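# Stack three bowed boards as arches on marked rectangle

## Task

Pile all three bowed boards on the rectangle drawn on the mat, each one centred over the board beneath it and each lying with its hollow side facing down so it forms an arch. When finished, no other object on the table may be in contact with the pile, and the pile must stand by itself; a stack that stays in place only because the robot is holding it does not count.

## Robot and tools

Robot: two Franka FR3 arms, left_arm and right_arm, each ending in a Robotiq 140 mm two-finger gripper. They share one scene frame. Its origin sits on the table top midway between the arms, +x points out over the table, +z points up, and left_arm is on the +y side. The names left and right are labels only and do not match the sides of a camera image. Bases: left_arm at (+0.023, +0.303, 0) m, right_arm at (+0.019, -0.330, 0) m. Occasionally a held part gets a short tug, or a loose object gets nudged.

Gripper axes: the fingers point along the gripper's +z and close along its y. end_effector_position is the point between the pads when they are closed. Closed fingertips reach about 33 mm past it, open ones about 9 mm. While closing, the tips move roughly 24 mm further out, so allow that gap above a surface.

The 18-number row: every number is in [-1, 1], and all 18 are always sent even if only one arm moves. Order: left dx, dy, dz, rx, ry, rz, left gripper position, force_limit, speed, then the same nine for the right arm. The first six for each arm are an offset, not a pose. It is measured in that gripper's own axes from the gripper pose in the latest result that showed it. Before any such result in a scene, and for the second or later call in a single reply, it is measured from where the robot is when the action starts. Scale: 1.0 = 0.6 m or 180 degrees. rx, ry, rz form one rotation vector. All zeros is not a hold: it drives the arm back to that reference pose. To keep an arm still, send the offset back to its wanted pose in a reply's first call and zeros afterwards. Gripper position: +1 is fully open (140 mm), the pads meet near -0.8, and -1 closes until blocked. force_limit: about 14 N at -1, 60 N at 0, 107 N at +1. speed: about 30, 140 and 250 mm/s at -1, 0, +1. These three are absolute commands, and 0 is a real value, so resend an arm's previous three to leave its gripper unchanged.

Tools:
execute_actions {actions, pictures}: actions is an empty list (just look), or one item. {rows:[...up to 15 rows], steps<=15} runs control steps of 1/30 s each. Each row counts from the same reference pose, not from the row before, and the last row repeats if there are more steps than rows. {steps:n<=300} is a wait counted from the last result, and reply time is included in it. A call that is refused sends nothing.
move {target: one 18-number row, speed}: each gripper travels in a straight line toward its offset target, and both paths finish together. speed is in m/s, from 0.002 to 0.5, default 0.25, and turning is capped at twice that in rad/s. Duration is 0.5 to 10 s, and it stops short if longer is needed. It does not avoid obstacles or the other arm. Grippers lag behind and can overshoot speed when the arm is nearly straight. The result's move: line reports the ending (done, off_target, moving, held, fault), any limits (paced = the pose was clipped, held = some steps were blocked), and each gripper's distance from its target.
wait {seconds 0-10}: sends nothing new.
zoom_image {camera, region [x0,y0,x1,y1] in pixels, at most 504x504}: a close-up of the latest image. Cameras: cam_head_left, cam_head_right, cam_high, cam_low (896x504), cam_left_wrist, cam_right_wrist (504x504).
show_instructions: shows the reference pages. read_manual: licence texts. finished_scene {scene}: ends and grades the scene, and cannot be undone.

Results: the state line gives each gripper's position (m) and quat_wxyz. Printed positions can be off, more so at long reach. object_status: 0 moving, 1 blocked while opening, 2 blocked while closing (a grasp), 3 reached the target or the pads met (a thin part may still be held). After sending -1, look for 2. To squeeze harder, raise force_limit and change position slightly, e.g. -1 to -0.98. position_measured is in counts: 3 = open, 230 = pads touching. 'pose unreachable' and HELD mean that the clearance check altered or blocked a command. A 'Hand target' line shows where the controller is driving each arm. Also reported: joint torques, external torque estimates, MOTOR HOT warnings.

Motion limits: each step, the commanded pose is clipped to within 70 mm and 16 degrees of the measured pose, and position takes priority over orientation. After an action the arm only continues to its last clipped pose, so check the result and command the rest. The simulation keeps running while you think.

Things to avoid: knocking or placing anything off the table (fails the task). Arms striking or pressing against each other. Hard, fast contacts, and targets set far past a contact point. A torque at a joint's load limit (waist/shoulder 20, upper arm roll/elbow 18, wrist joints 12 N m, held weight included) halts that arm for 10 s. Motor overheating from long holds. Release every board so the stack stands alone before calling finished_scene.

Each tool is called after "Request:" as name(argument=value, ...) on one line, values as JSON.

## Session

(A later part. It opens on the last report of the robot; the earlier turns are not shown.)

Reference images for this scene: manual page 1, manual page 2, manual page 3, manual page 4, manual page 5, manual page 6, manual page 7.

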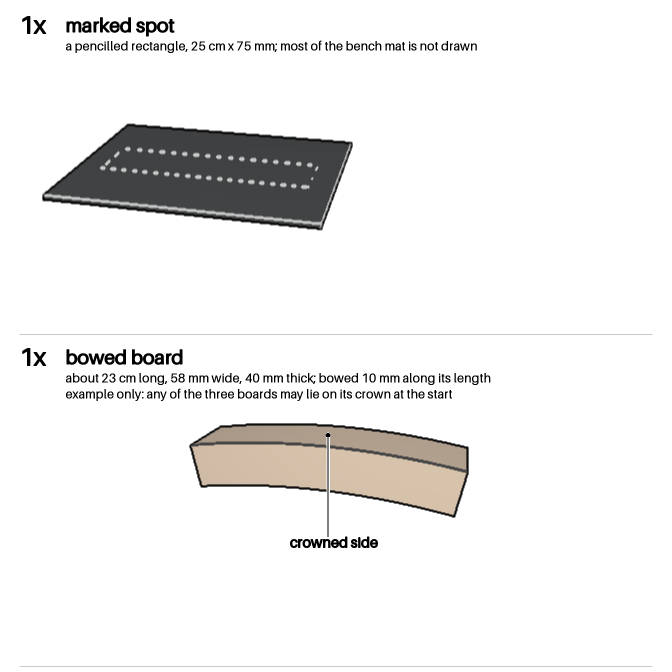

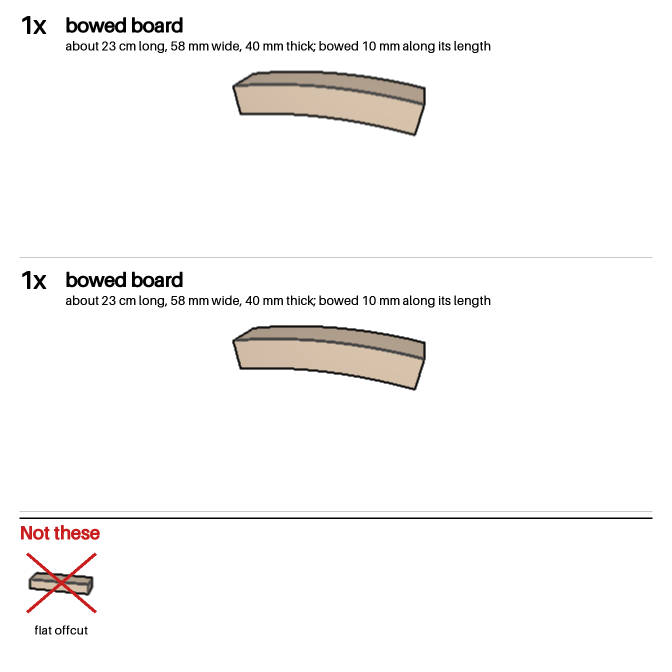

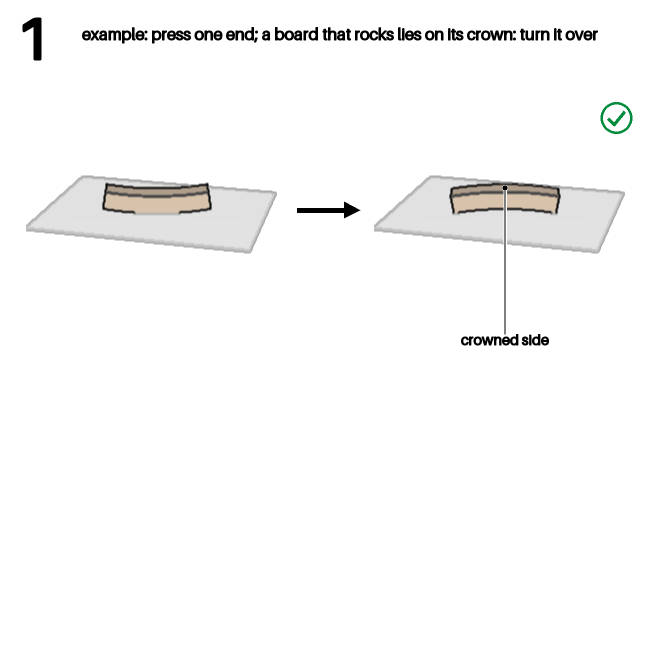

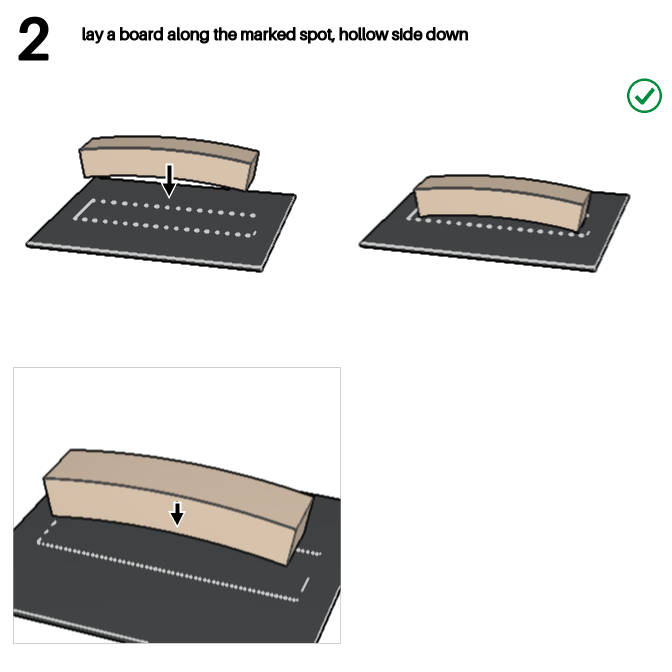

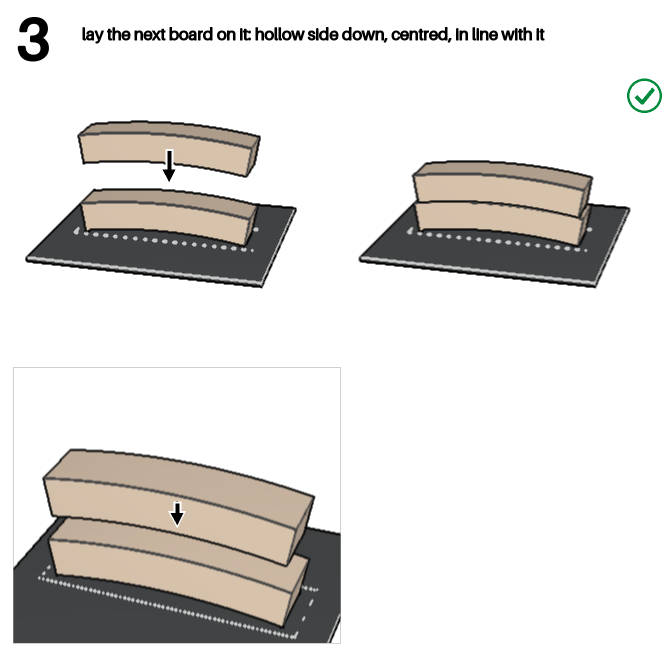

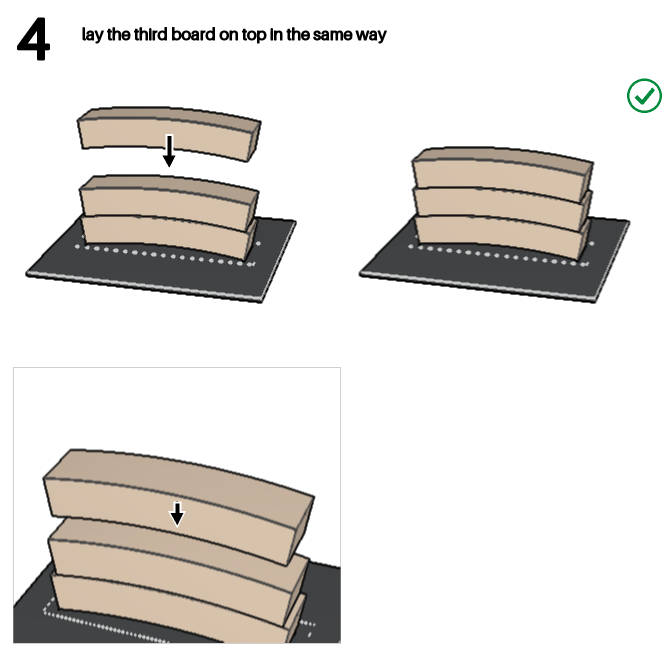

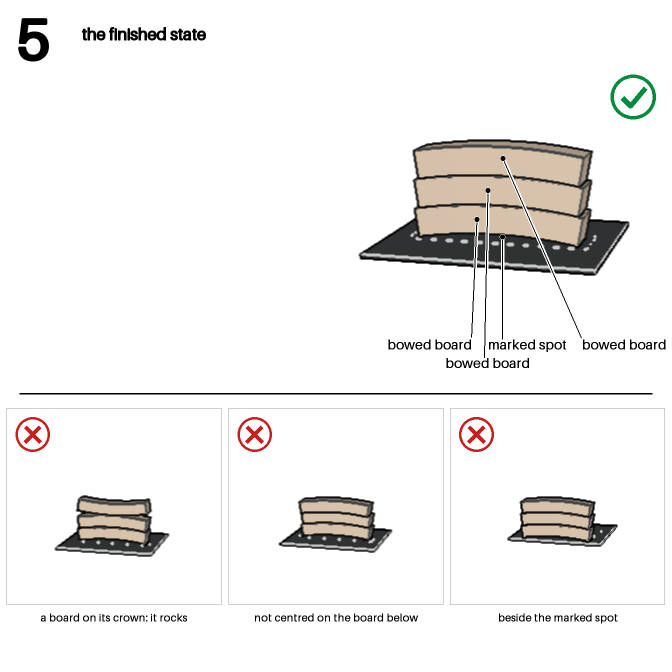

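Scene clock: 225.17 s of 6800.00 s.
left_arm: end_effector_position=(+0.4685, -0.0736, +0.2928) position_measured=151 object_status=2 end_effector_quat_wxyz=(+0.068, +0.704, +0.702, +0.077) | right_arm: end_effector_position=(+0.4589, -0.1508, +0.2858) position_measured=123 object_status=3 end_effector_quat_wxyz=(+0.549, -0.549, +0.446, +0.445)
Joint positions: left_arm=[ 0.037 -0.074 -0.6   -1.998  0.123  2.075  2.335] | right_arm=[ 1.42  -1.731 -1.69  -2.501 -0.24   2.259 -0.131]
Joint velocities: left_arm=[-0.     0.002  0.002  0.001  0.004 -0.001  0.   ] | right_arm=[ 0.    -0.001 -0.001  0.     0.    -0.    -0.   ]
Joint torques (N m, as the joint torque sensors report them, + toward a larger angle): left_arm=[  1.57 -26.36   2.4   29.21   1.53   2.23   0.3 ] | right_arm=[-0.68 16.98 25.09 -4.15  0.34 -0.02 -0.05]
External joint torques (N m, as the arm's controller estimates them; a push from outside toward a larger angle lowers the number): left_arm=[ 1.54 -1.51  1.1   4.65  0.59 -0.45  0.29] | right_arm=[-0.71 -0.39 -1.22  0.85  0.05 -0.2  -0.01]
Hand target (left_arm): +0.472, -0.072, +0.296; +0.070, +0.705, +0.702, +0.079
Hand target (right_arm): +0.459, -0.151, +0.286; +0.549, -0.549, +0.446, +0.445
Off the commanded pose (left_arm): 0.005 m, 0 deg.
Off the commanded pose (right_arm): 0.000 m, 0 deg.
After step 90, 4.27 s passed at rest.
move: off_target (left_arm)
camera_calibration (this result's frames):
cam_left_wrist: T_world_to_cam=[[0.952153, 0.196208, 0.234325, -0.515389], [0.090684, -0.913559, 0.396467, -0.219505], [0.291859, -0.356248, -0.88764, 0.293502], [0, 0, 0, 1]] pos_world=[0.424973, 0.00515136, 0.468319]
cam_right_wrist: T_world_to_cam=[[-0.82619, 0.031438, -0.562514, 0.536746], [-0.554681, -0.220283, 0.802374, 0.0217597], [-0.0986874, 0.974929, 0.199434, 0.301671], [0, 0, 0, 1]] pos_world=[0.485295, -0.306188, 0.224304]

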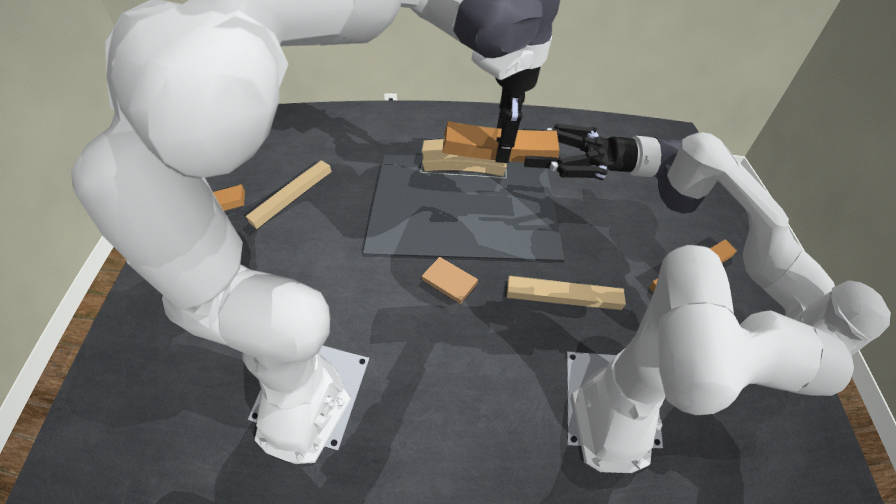

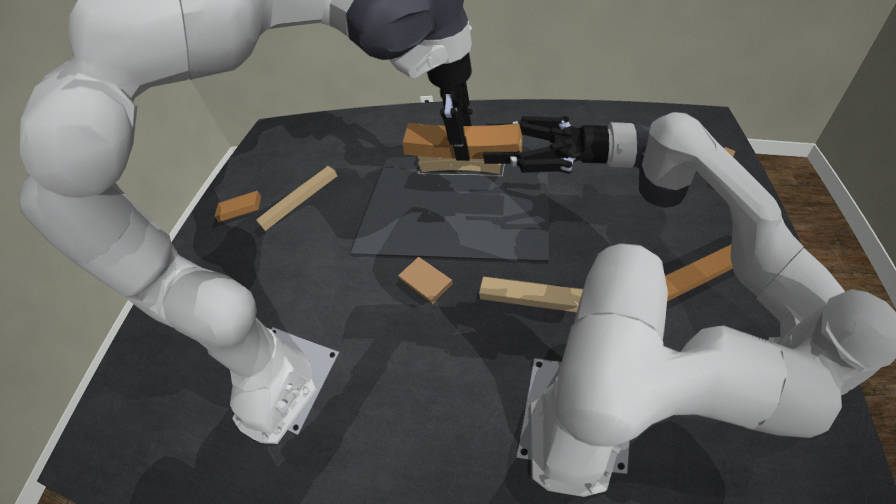

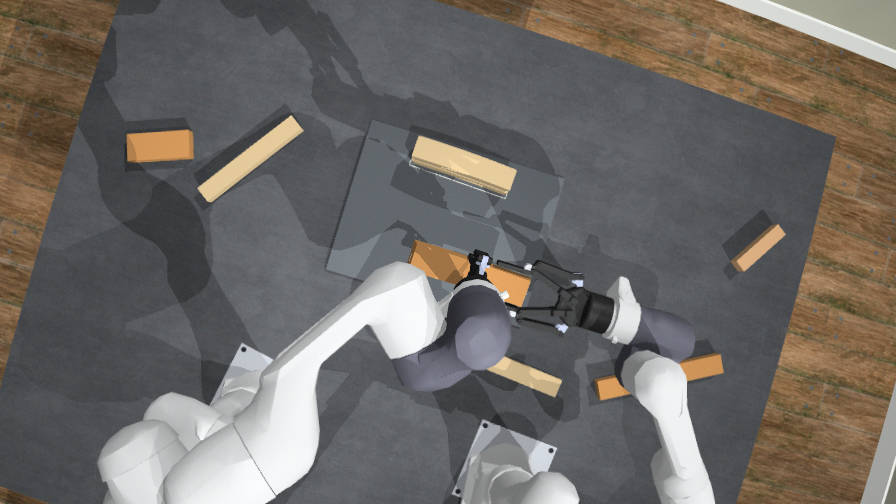

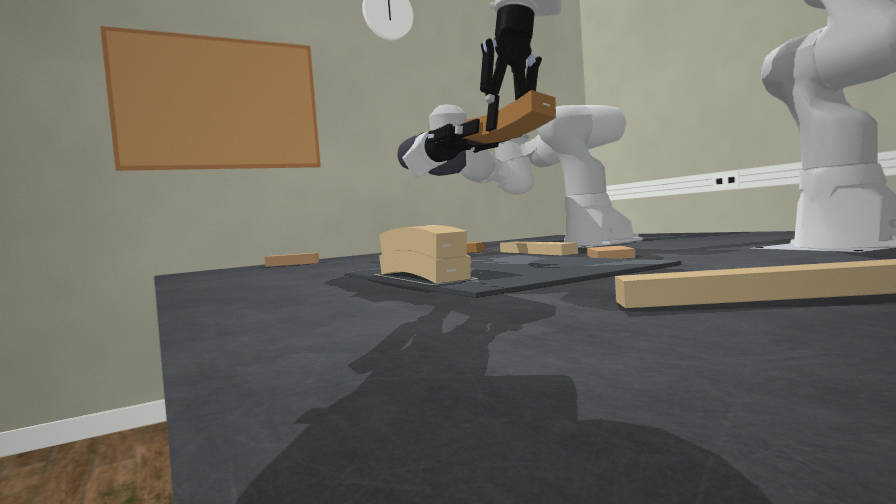

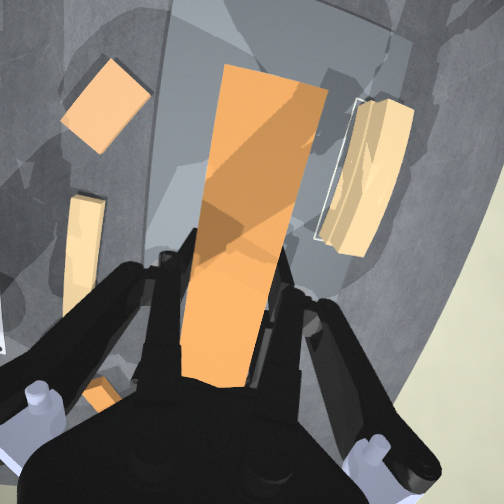

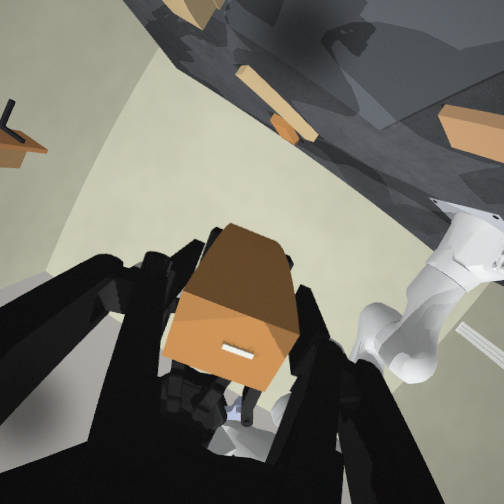

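Request:
move(target=[0.003,0.006,-0.002,0,0,0,-1,0,0,0,0,0,0,0,0,-1,0.6,-0.8])

Request:
execute_actions(actions=[{"rows":[[0,0,0,0,0,0,0.9,0,0.3,0,0,0,0,0,0,-1,0.6,-0.8]],"steps":15}], pictures=false)

Request:
move(target=[0,0,-0.02,0,0,0,0.9,0,0,-0.01,0,0,0,0,0.96,-1,0.6,-0.8], speed=0.4)

Scene clock: 231.80 s of 6800.00 s.
left_arm: end_effector_position=(+0.4685, -0.0730, +0.2911) position_measured=151 object_status=2 end_effector_quat_wxyz=(+0.066, +0.703, +0.704, +0.075) | right_arm: end_effector_position=(+0.4600, -0.1512, +0.2858) position_measured=152 object_status=2 end_effector_quat_wxyz=(+0.550, -0.549, +0.447, +0.444)
Joint positions: left_arm=[ 0.037 -0.069 -0.599 -1.995  0.122  2.071  2.333] | right_arm=[ 1.42  -1.731 -1.69  -2.5   -0.24   2.261 -0.133]
Joint velocities: left_arm=[-0.     0.002 -0.     0.001 -0.    -0.001  0.   ] | right_arm=[0.    0.    0.002 0.    0.001 0.    0.002]
Joint torques (N m, as the joint torque sensors report them, + toward a larger angle): left_arm=[  1.32 -26.79   2.23  29.42   1.26   2.37   0.52] | right_arm=[-0.21 16.95 26.28 -5.28  0.55 -0.31  0.02]
External joint torques (N m, as the arm's controller estimates them; a push from outside toward a larger angle lowers the number): left_arm=[ 1.4  -1.72  1.12  4.86  0.32 -0.3   0.51] | right_arm=[-0.29 -0.39 -0.08 -0.21  0.26 -0.49  0.06]
Hand target (left_arm): +0.472, -0.072, +0.295; +0.068, +0.704, +0.702, +0.077
Hand target (right_arm): +0.459, -0.151, +0.286; +0.549, -0.549, +0.446, +0.445
Off the commanded pose (left_arm): 0.005 m, 0 deg.
Off the commanded pose (right_arm): 0.001 m, 0 deg.
After step 90, 2.93 s passed at rest.
move: off_target (left_arm)
camera_calibration (this result's frames):
cam_left_wrist: T_world_to_cam=[[0.952867, 0.199606, 0.228477, -0.513455], [0.096576, -0.913473, 0.395272, -0.220719], [0.287606, -0.354577, -0.889696, 0.294925], [0, 0, 0, 1]] pos_world=[0.425749, 0.00544099, 0.46695]
cam_right_wrist: T_world_to_cam=[[-0.825014, 0.0341336, -0.56408, 0.537967], [-0.556898, -0.218671, 0.801279, 0.0238179], [-0.0959972, 0.975202, 0.199415, 0.301001], [0, 0, 0, 1]] pos_world=[0.48599, -0.306691, 0.224347]

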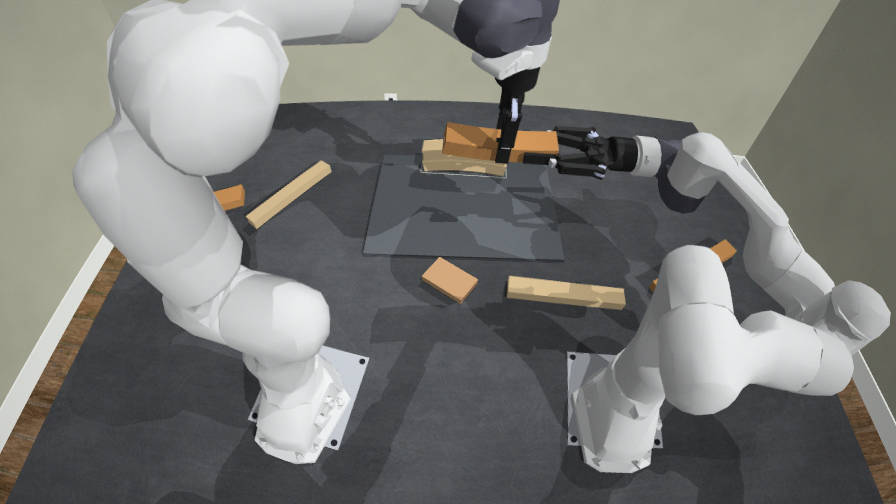

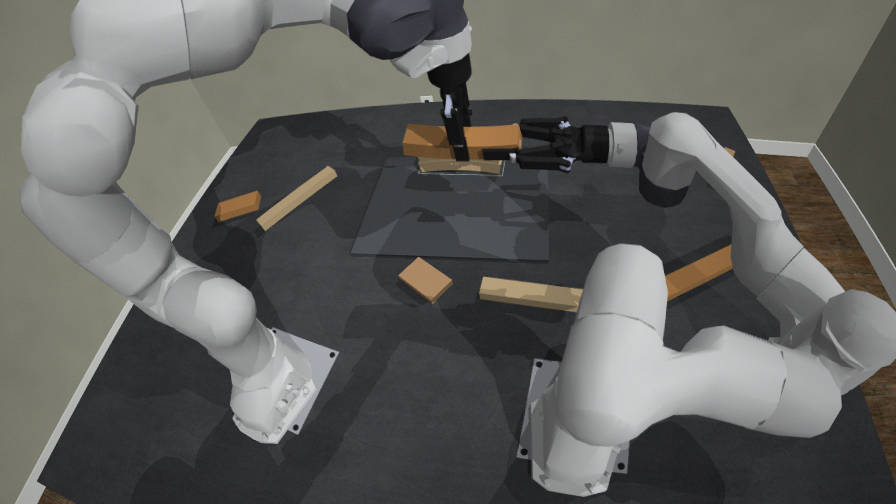

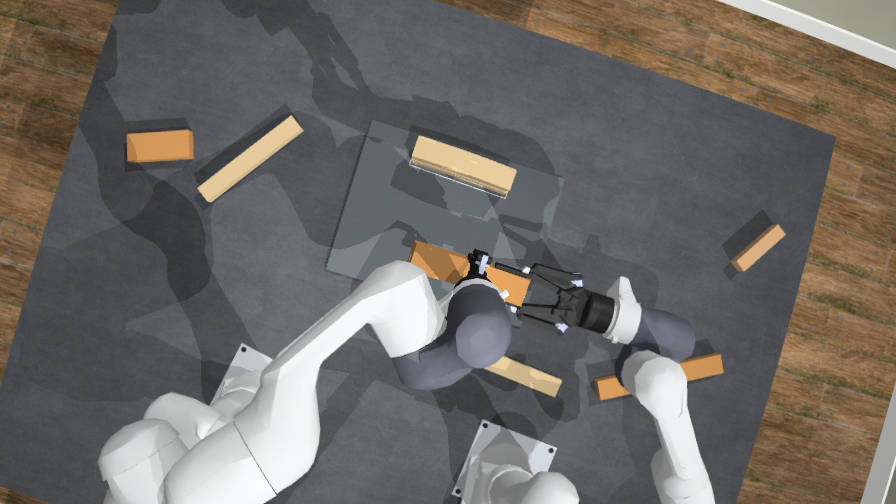

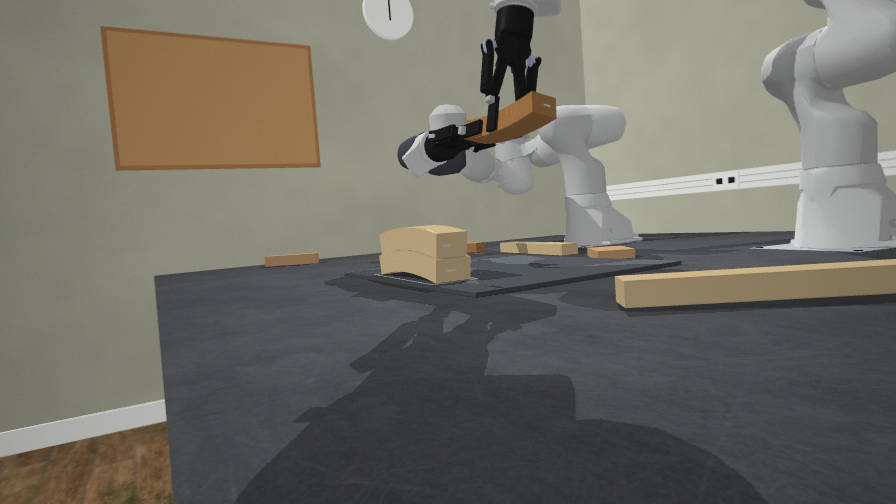

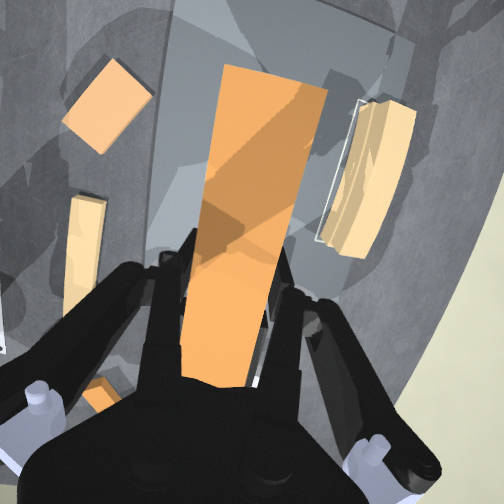

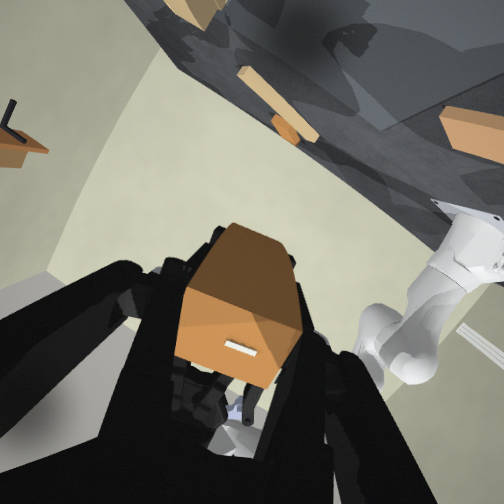

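Scene clock: 232.30 s of 6800.00 s.
left_arm: end_effector_position=(+0.4685, -0.0730, +0.2910) position_measured=23 object_status=0 end_effector_quat_wxyz=(+0.065, +0.703, +0.704, +0.075) | right_arm: end_effector_position=(+0.4600, -0.1512, +0.2855) position_measured=152 object_status=2 end_effector_quat_wxyz=(+0.550, -0.549, +0.447, +0.443)
Joint positions: left_arm=[ 0.037 -0.069 -0.599 -1.995  0.122  2.071  2.333] | right_arm=[ 1.42  -1.731 -1.69  -2.5   -0.241  2.261 -0.133]
Joint velocities: left_arm=[-0.    -0.     0.     0.001  0.001  0.001  0.002] | right_arm=[ 0.001  0.    -0.001 -0.001  0.     0.001 -0.   ]
Joint torques (N m, as the joint torque sensors report them, + toward a larger angle): left_arm=[  0.14 -25.47   1.37  26.15   0.8    2.44   0.13] | right_arm=[-0.55 16.62 25.97 -4.92  0.53 -0.02 -0.05]
External joint torques (N m, as the arm's controller estimates them; a push from outside toward a larger angle lowers the number): left_arm=[ 0.05 -0.56  0.1   1.68 -0.13 -0.2   0.12] | right_arm=[-0.61 -0.78 -0.32  0.09  0.24 -0.2  -0.01]
Hand target (left_arm): +0.468, -0.073, +0.291; +0.066, +0.703, +0.704, +0.075
Hand target (right_arm): +0.460, -0.151, +0.286; +0.550, -0.549, +0.447, +0.444
Off the commanded pose (left_arm): 0.000 m, 0 deg.
Off the commanded pose (right_arm): 0.000 m, 0 deg.
Steps of this call (steps 1 to 15: all 15 steps of this action). Readings (end_effector_position | what the end effector reports):
1: left_arm (+0.4685, -0.0730, +0.2910) | right_arm (+0.4600, -0.1512, +0.2858) | left_arm position_measured=151 object_status=0 | right_arm position_measured=152 object_status=2
2: left_arm (+0.4684, -0.0730, +0.2909) | right_arm (+0.4600, -0.1512, +0.2857) | left_arm position_measured=151 object_status=0 | right_arm position_measured=152 object_status=2
4: left_arm (+0.4684, -0.0730, +0.2909) | right_arm (+0.4600, -0.1512, +0.2856) | left_arm position_measured=126 object_status=0 | right_arm position_measured=152 object_status=2
8: left_arm (+0.4684, -0.0730, +0.2909) | right_arm (+0.4600, -0.1512, +0.2856) | left_arm position_measured=88 object_status=0 | right_arm position_measured=152 object_status=2
15: the state above

Scene clock: 237.43 s of 6800.00 s.
left_arm: end_effector_position=(+0.4670, -0.0733, +0.3021) position_measured=16 object_status=3 end_effector_quat_wxyz=(+0.067, +0.702, +0.705, +0.075) | right_arm: end_effector_position=(+0.4567, -0.1475, +0.2780) position_measured=152 object_status=2 end_effector_quat_wxyz=(-0.410, +0.416, +0.577, +0.571)
Joint positions: left_arm=[ 0.037 -0.08  -0.599 -1.978  0.115  2.047  2.334] | right_arm=[ 1.675 -0.498 -1.863 -2.425  1.031  1.781  1.943]
Joint velocities: left_arm=[-0.001 -0.001  0.     0.    -0.002  0.     0.001] | right_arm=[ 0.001  0.001  0.     0.001 -0.001  0.001  0.029]
Joint torques (N m, as the joint torque sensors report them, + toward a larger angle): left_arm=[ -0.33 -25.75   1.28  26.95   0.31   1.83   0.41] | right_arm=[-0.07 12.05 12.61 19.2   1.83 -3.17  0.27]
External joint torques (N m, as the arm's controller estimates them; a push from outside toward a larger angle lowers the number): left_arm=[-0.31 -0.99 -0.07  2.29 -0.64 -0.85  0.4 ] | right_arm=[-0.1  -2.66 -0.38  3.6   0.77 -1.32  0.23]
Hand target (left_arm): +0.466, -0.073, +0.303; +0.066, +0.703, +0.704, +0.075
Hand target (right_arm): +0.457, -0.147, +0.282; -0.416, +0.416, +0.572, +0.571
Off the commanded pose (left_arm): 0.001 m, 0 deg.
Off the commanded pose (right_arm): 0.014 m, 1 deg.
move: off_target (right_arm)
camera_calibration (this result's frames):
cam_left_wrist: T_world_to_cam=[[0.951513, 0.204277, 0.229984, -0.514022], [0.0999364, -0.912389, 0.396938, -0.227158], [0.290921, -0.354708, -0.888565, 0.303101], [0, 0, 0, 1]] pos_world=[0.423622, 0.00525883, 0.47771]
cam_right_wrist: T_world_to_cam=[[0.754874, 0.0379945, 0.654768, -0.529049], [0.64409, -0.231304, -0.729141, -0.0957785], [0.123747, 0.972139, -0.199078, 0.308605], [0, 0, 0, 1]] pos_world=[0.422866, -0.30206, 0.338005]

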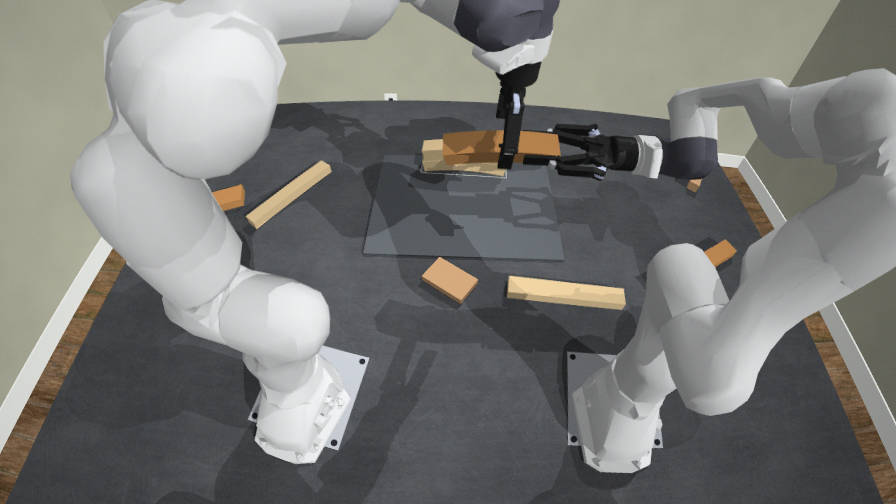

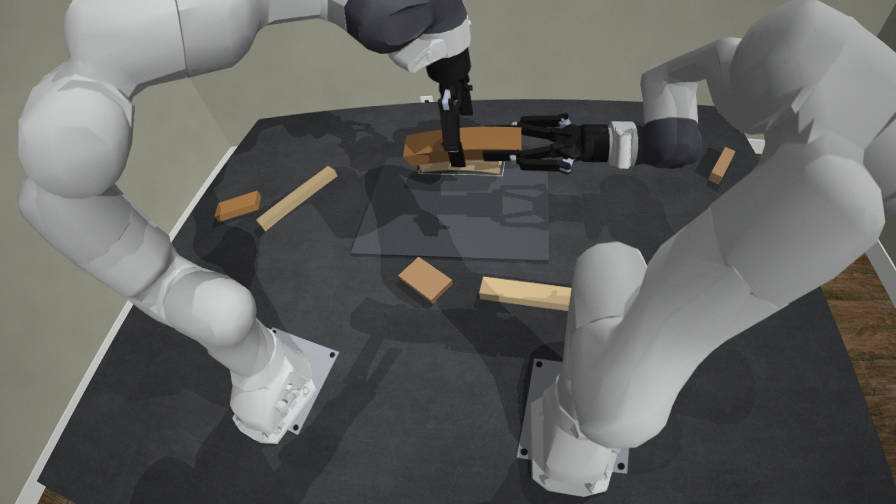

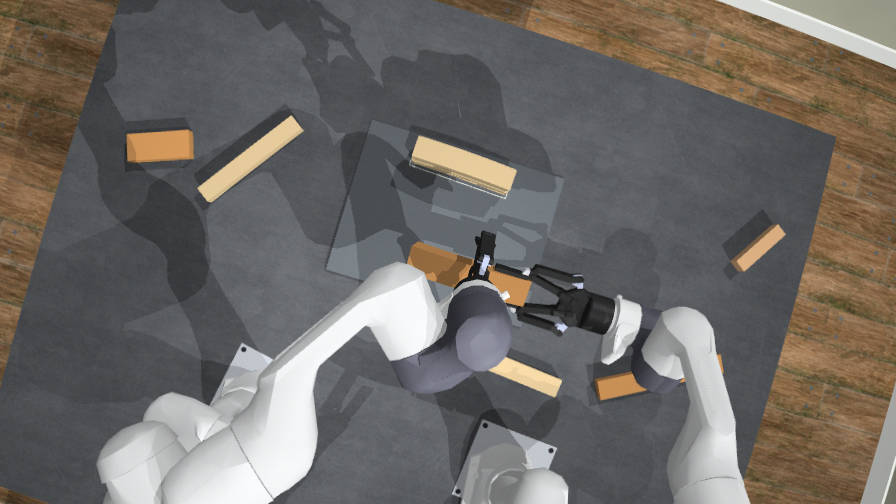

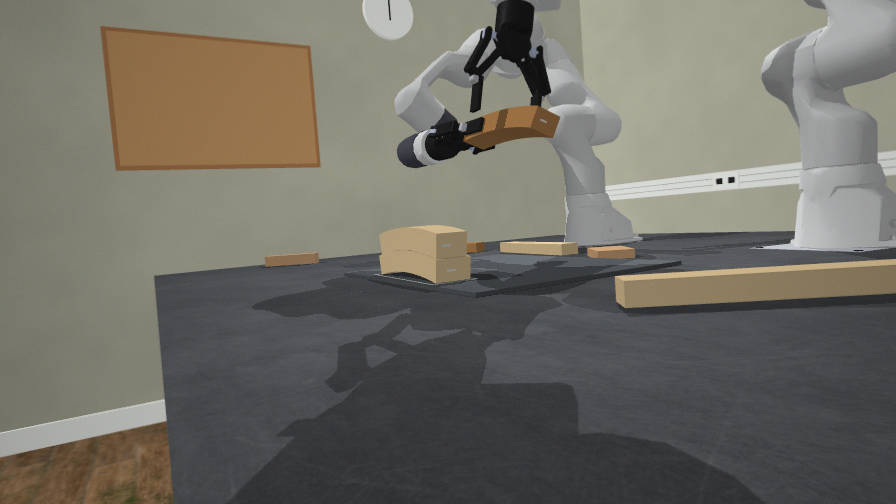

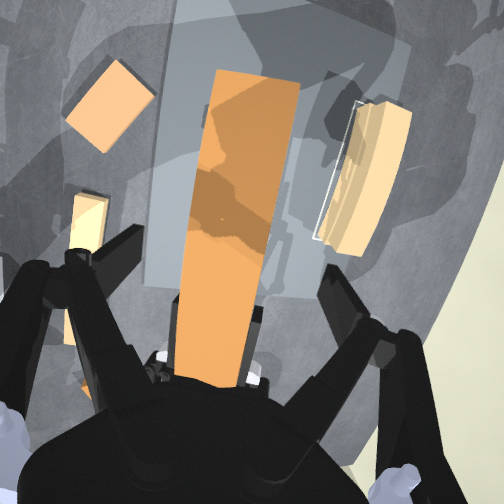

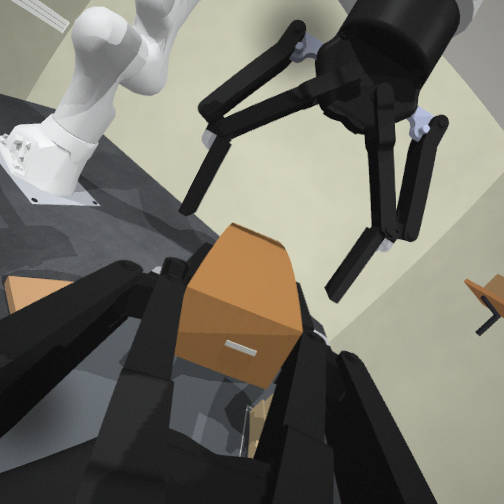

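Request:
move(target=[0.006,0,0,0.064,0,0,0.5,0,0,0.018,0.008,0,0,0.02,0.104,-1,0.6,-0.8], speed=0.15)

Request:
zoom_image(camera="cam_low", region=[400,50,620,200])

Scene clock: 246.60 s of 6800.00 s.
left_arm: end_effector_position=(+0.4667, -0.0719, +0.3029) position_measured=66 object_status=3 end_effector_quat_wxyz=(-0.002, +0.704, +0.710, +0.005) | right_arm: end_effector_position=(+0.4575, -0.1477, +0.2852) position_measured=152 object_status=2 end_effector_quat_wxyz=(+0.509, -0.487, -0.494, -0.510)
Joint positions: left_arm=[ 0.048  0.073 -0.582 -1.776  0.053  1.834  2.394] | right_arm=[ 1.73  -0.502 -1.926 -2.407  1.052  1.731  2.241]
Joint velocities: left_arm=[ 0.001 -0.     0.001 -0.     0.    -0.004  0.004] | right_arm=[-0.001 -0.006 -0.     0.     0.001 -0.     0.03 ]
Joint torques (N m, as the joint torque sensors report them, + toward a larger angle): left_arm=[  1.54 -29.19  -0.51  26.7    0.19   1.56   0.44] | right_arm=[-0.08 14.31 12.88 18.79  2.17 -3.47  0.21]
External joint torques (N m, as the arm's controller estimates them; a push from outside toward a larger angle lowers the number): left_arm=[ 1.45  0.78  0.64  2.33 -0.68 -0.85  0.44] | right_arm=[-0.07 -2.12 -0.11  3.39  1.07 -1.48  0.18]
Hand target (left_arm): +0.467, -0.070, +0.302; -0.004, +0.705, +0.709, +0.004
Hand target (right_arm): +0.458, -0.147, +0.290; +0.515, -0.486, -0.488, -0.510
Off the commanded pose (left_arm): 0.002 m, 0 deg.
Off the commanded pose (right_arm): 0.005 m, 1 deg.
After step 90, 4.33 s passed at rest.
move: off_target (right_arm)
camera_calibration (this result's frames):
cam_left_wrist: T_world_to_cam=[[0.977298, 0.208094, 0.0398238, -0.468316], [0.178757, -0.910759, 0.372243, -0.255408], [0.113731, -0.356673, -0.927281, 0.398747], [0, 0, 0, 1]] pos_world=[0.45799, 0.00706119, 0.483474]
cam_right_wrist: T_world_to_cam=[[0.921058, 0.0222391, 0.38879, -0.536882], [0.385935, -0.185492, -0.903685, 0.0835536], [0.0520204, 0.982394, -0.179432, 0.338864], [0, 0, 0, 1]] pos_world=[0.444626, -0.30546, 0.345044]

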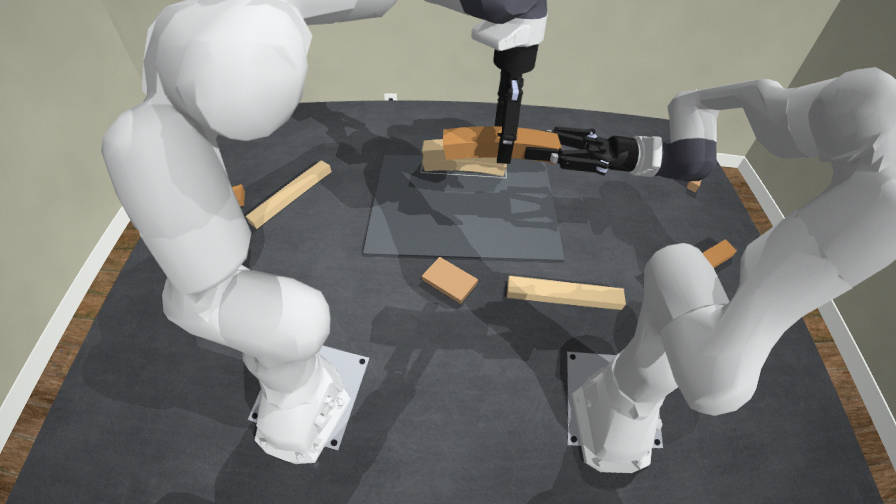

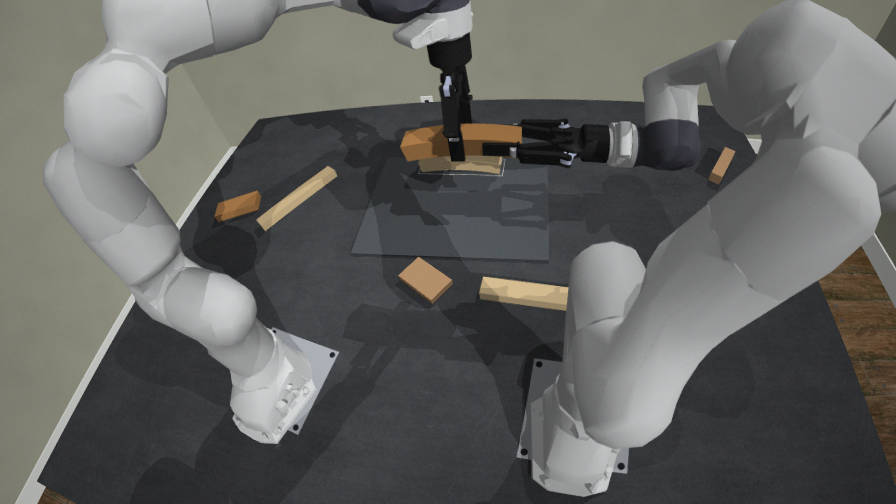

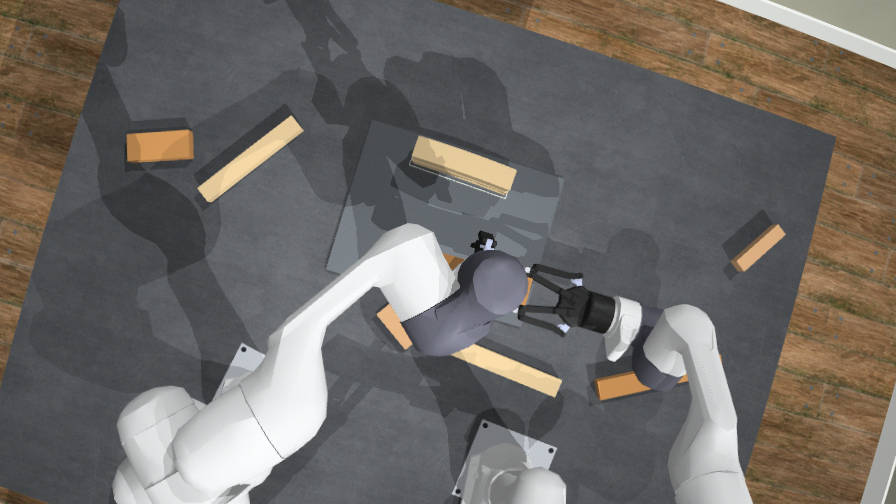

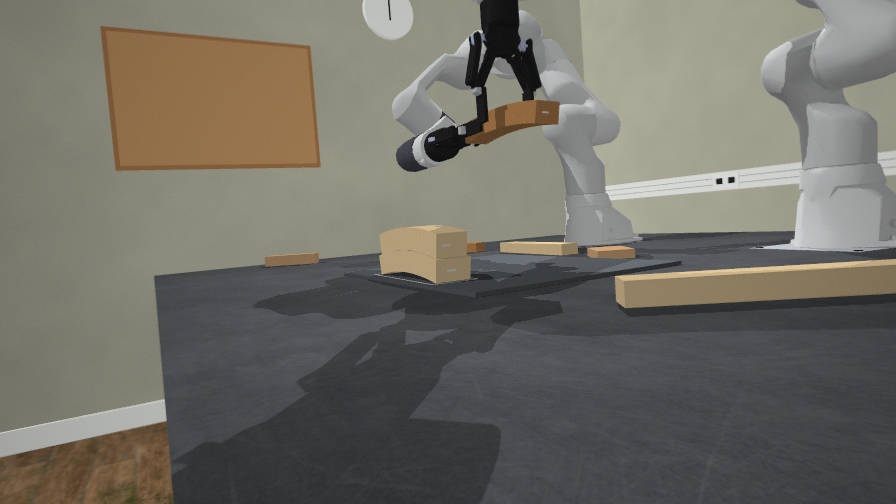

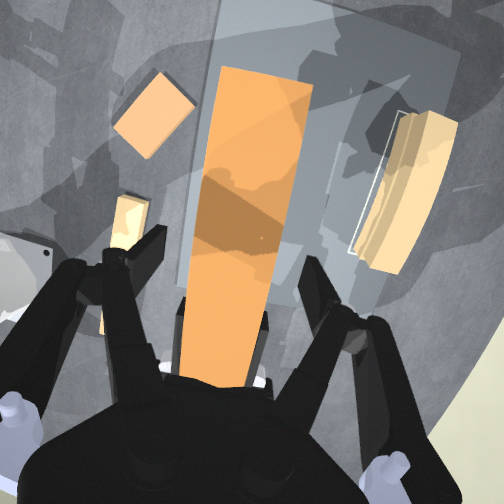

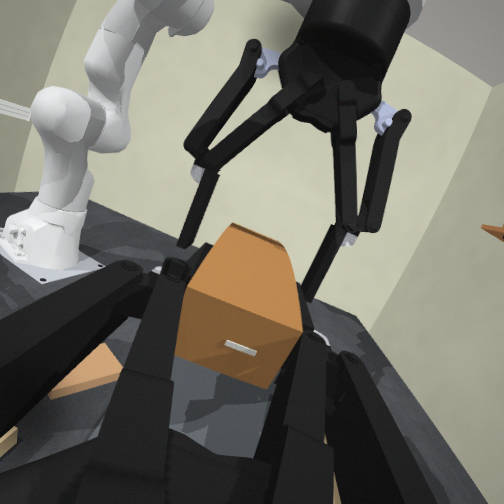

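Region (400, 50, 620, 200) of cam_low's 896x504 image, scaled by 2.291, with more detail than that image has; it fills the top 344 rows of this view, and the rest is white.

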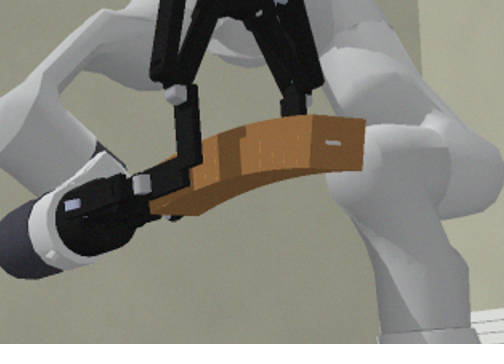

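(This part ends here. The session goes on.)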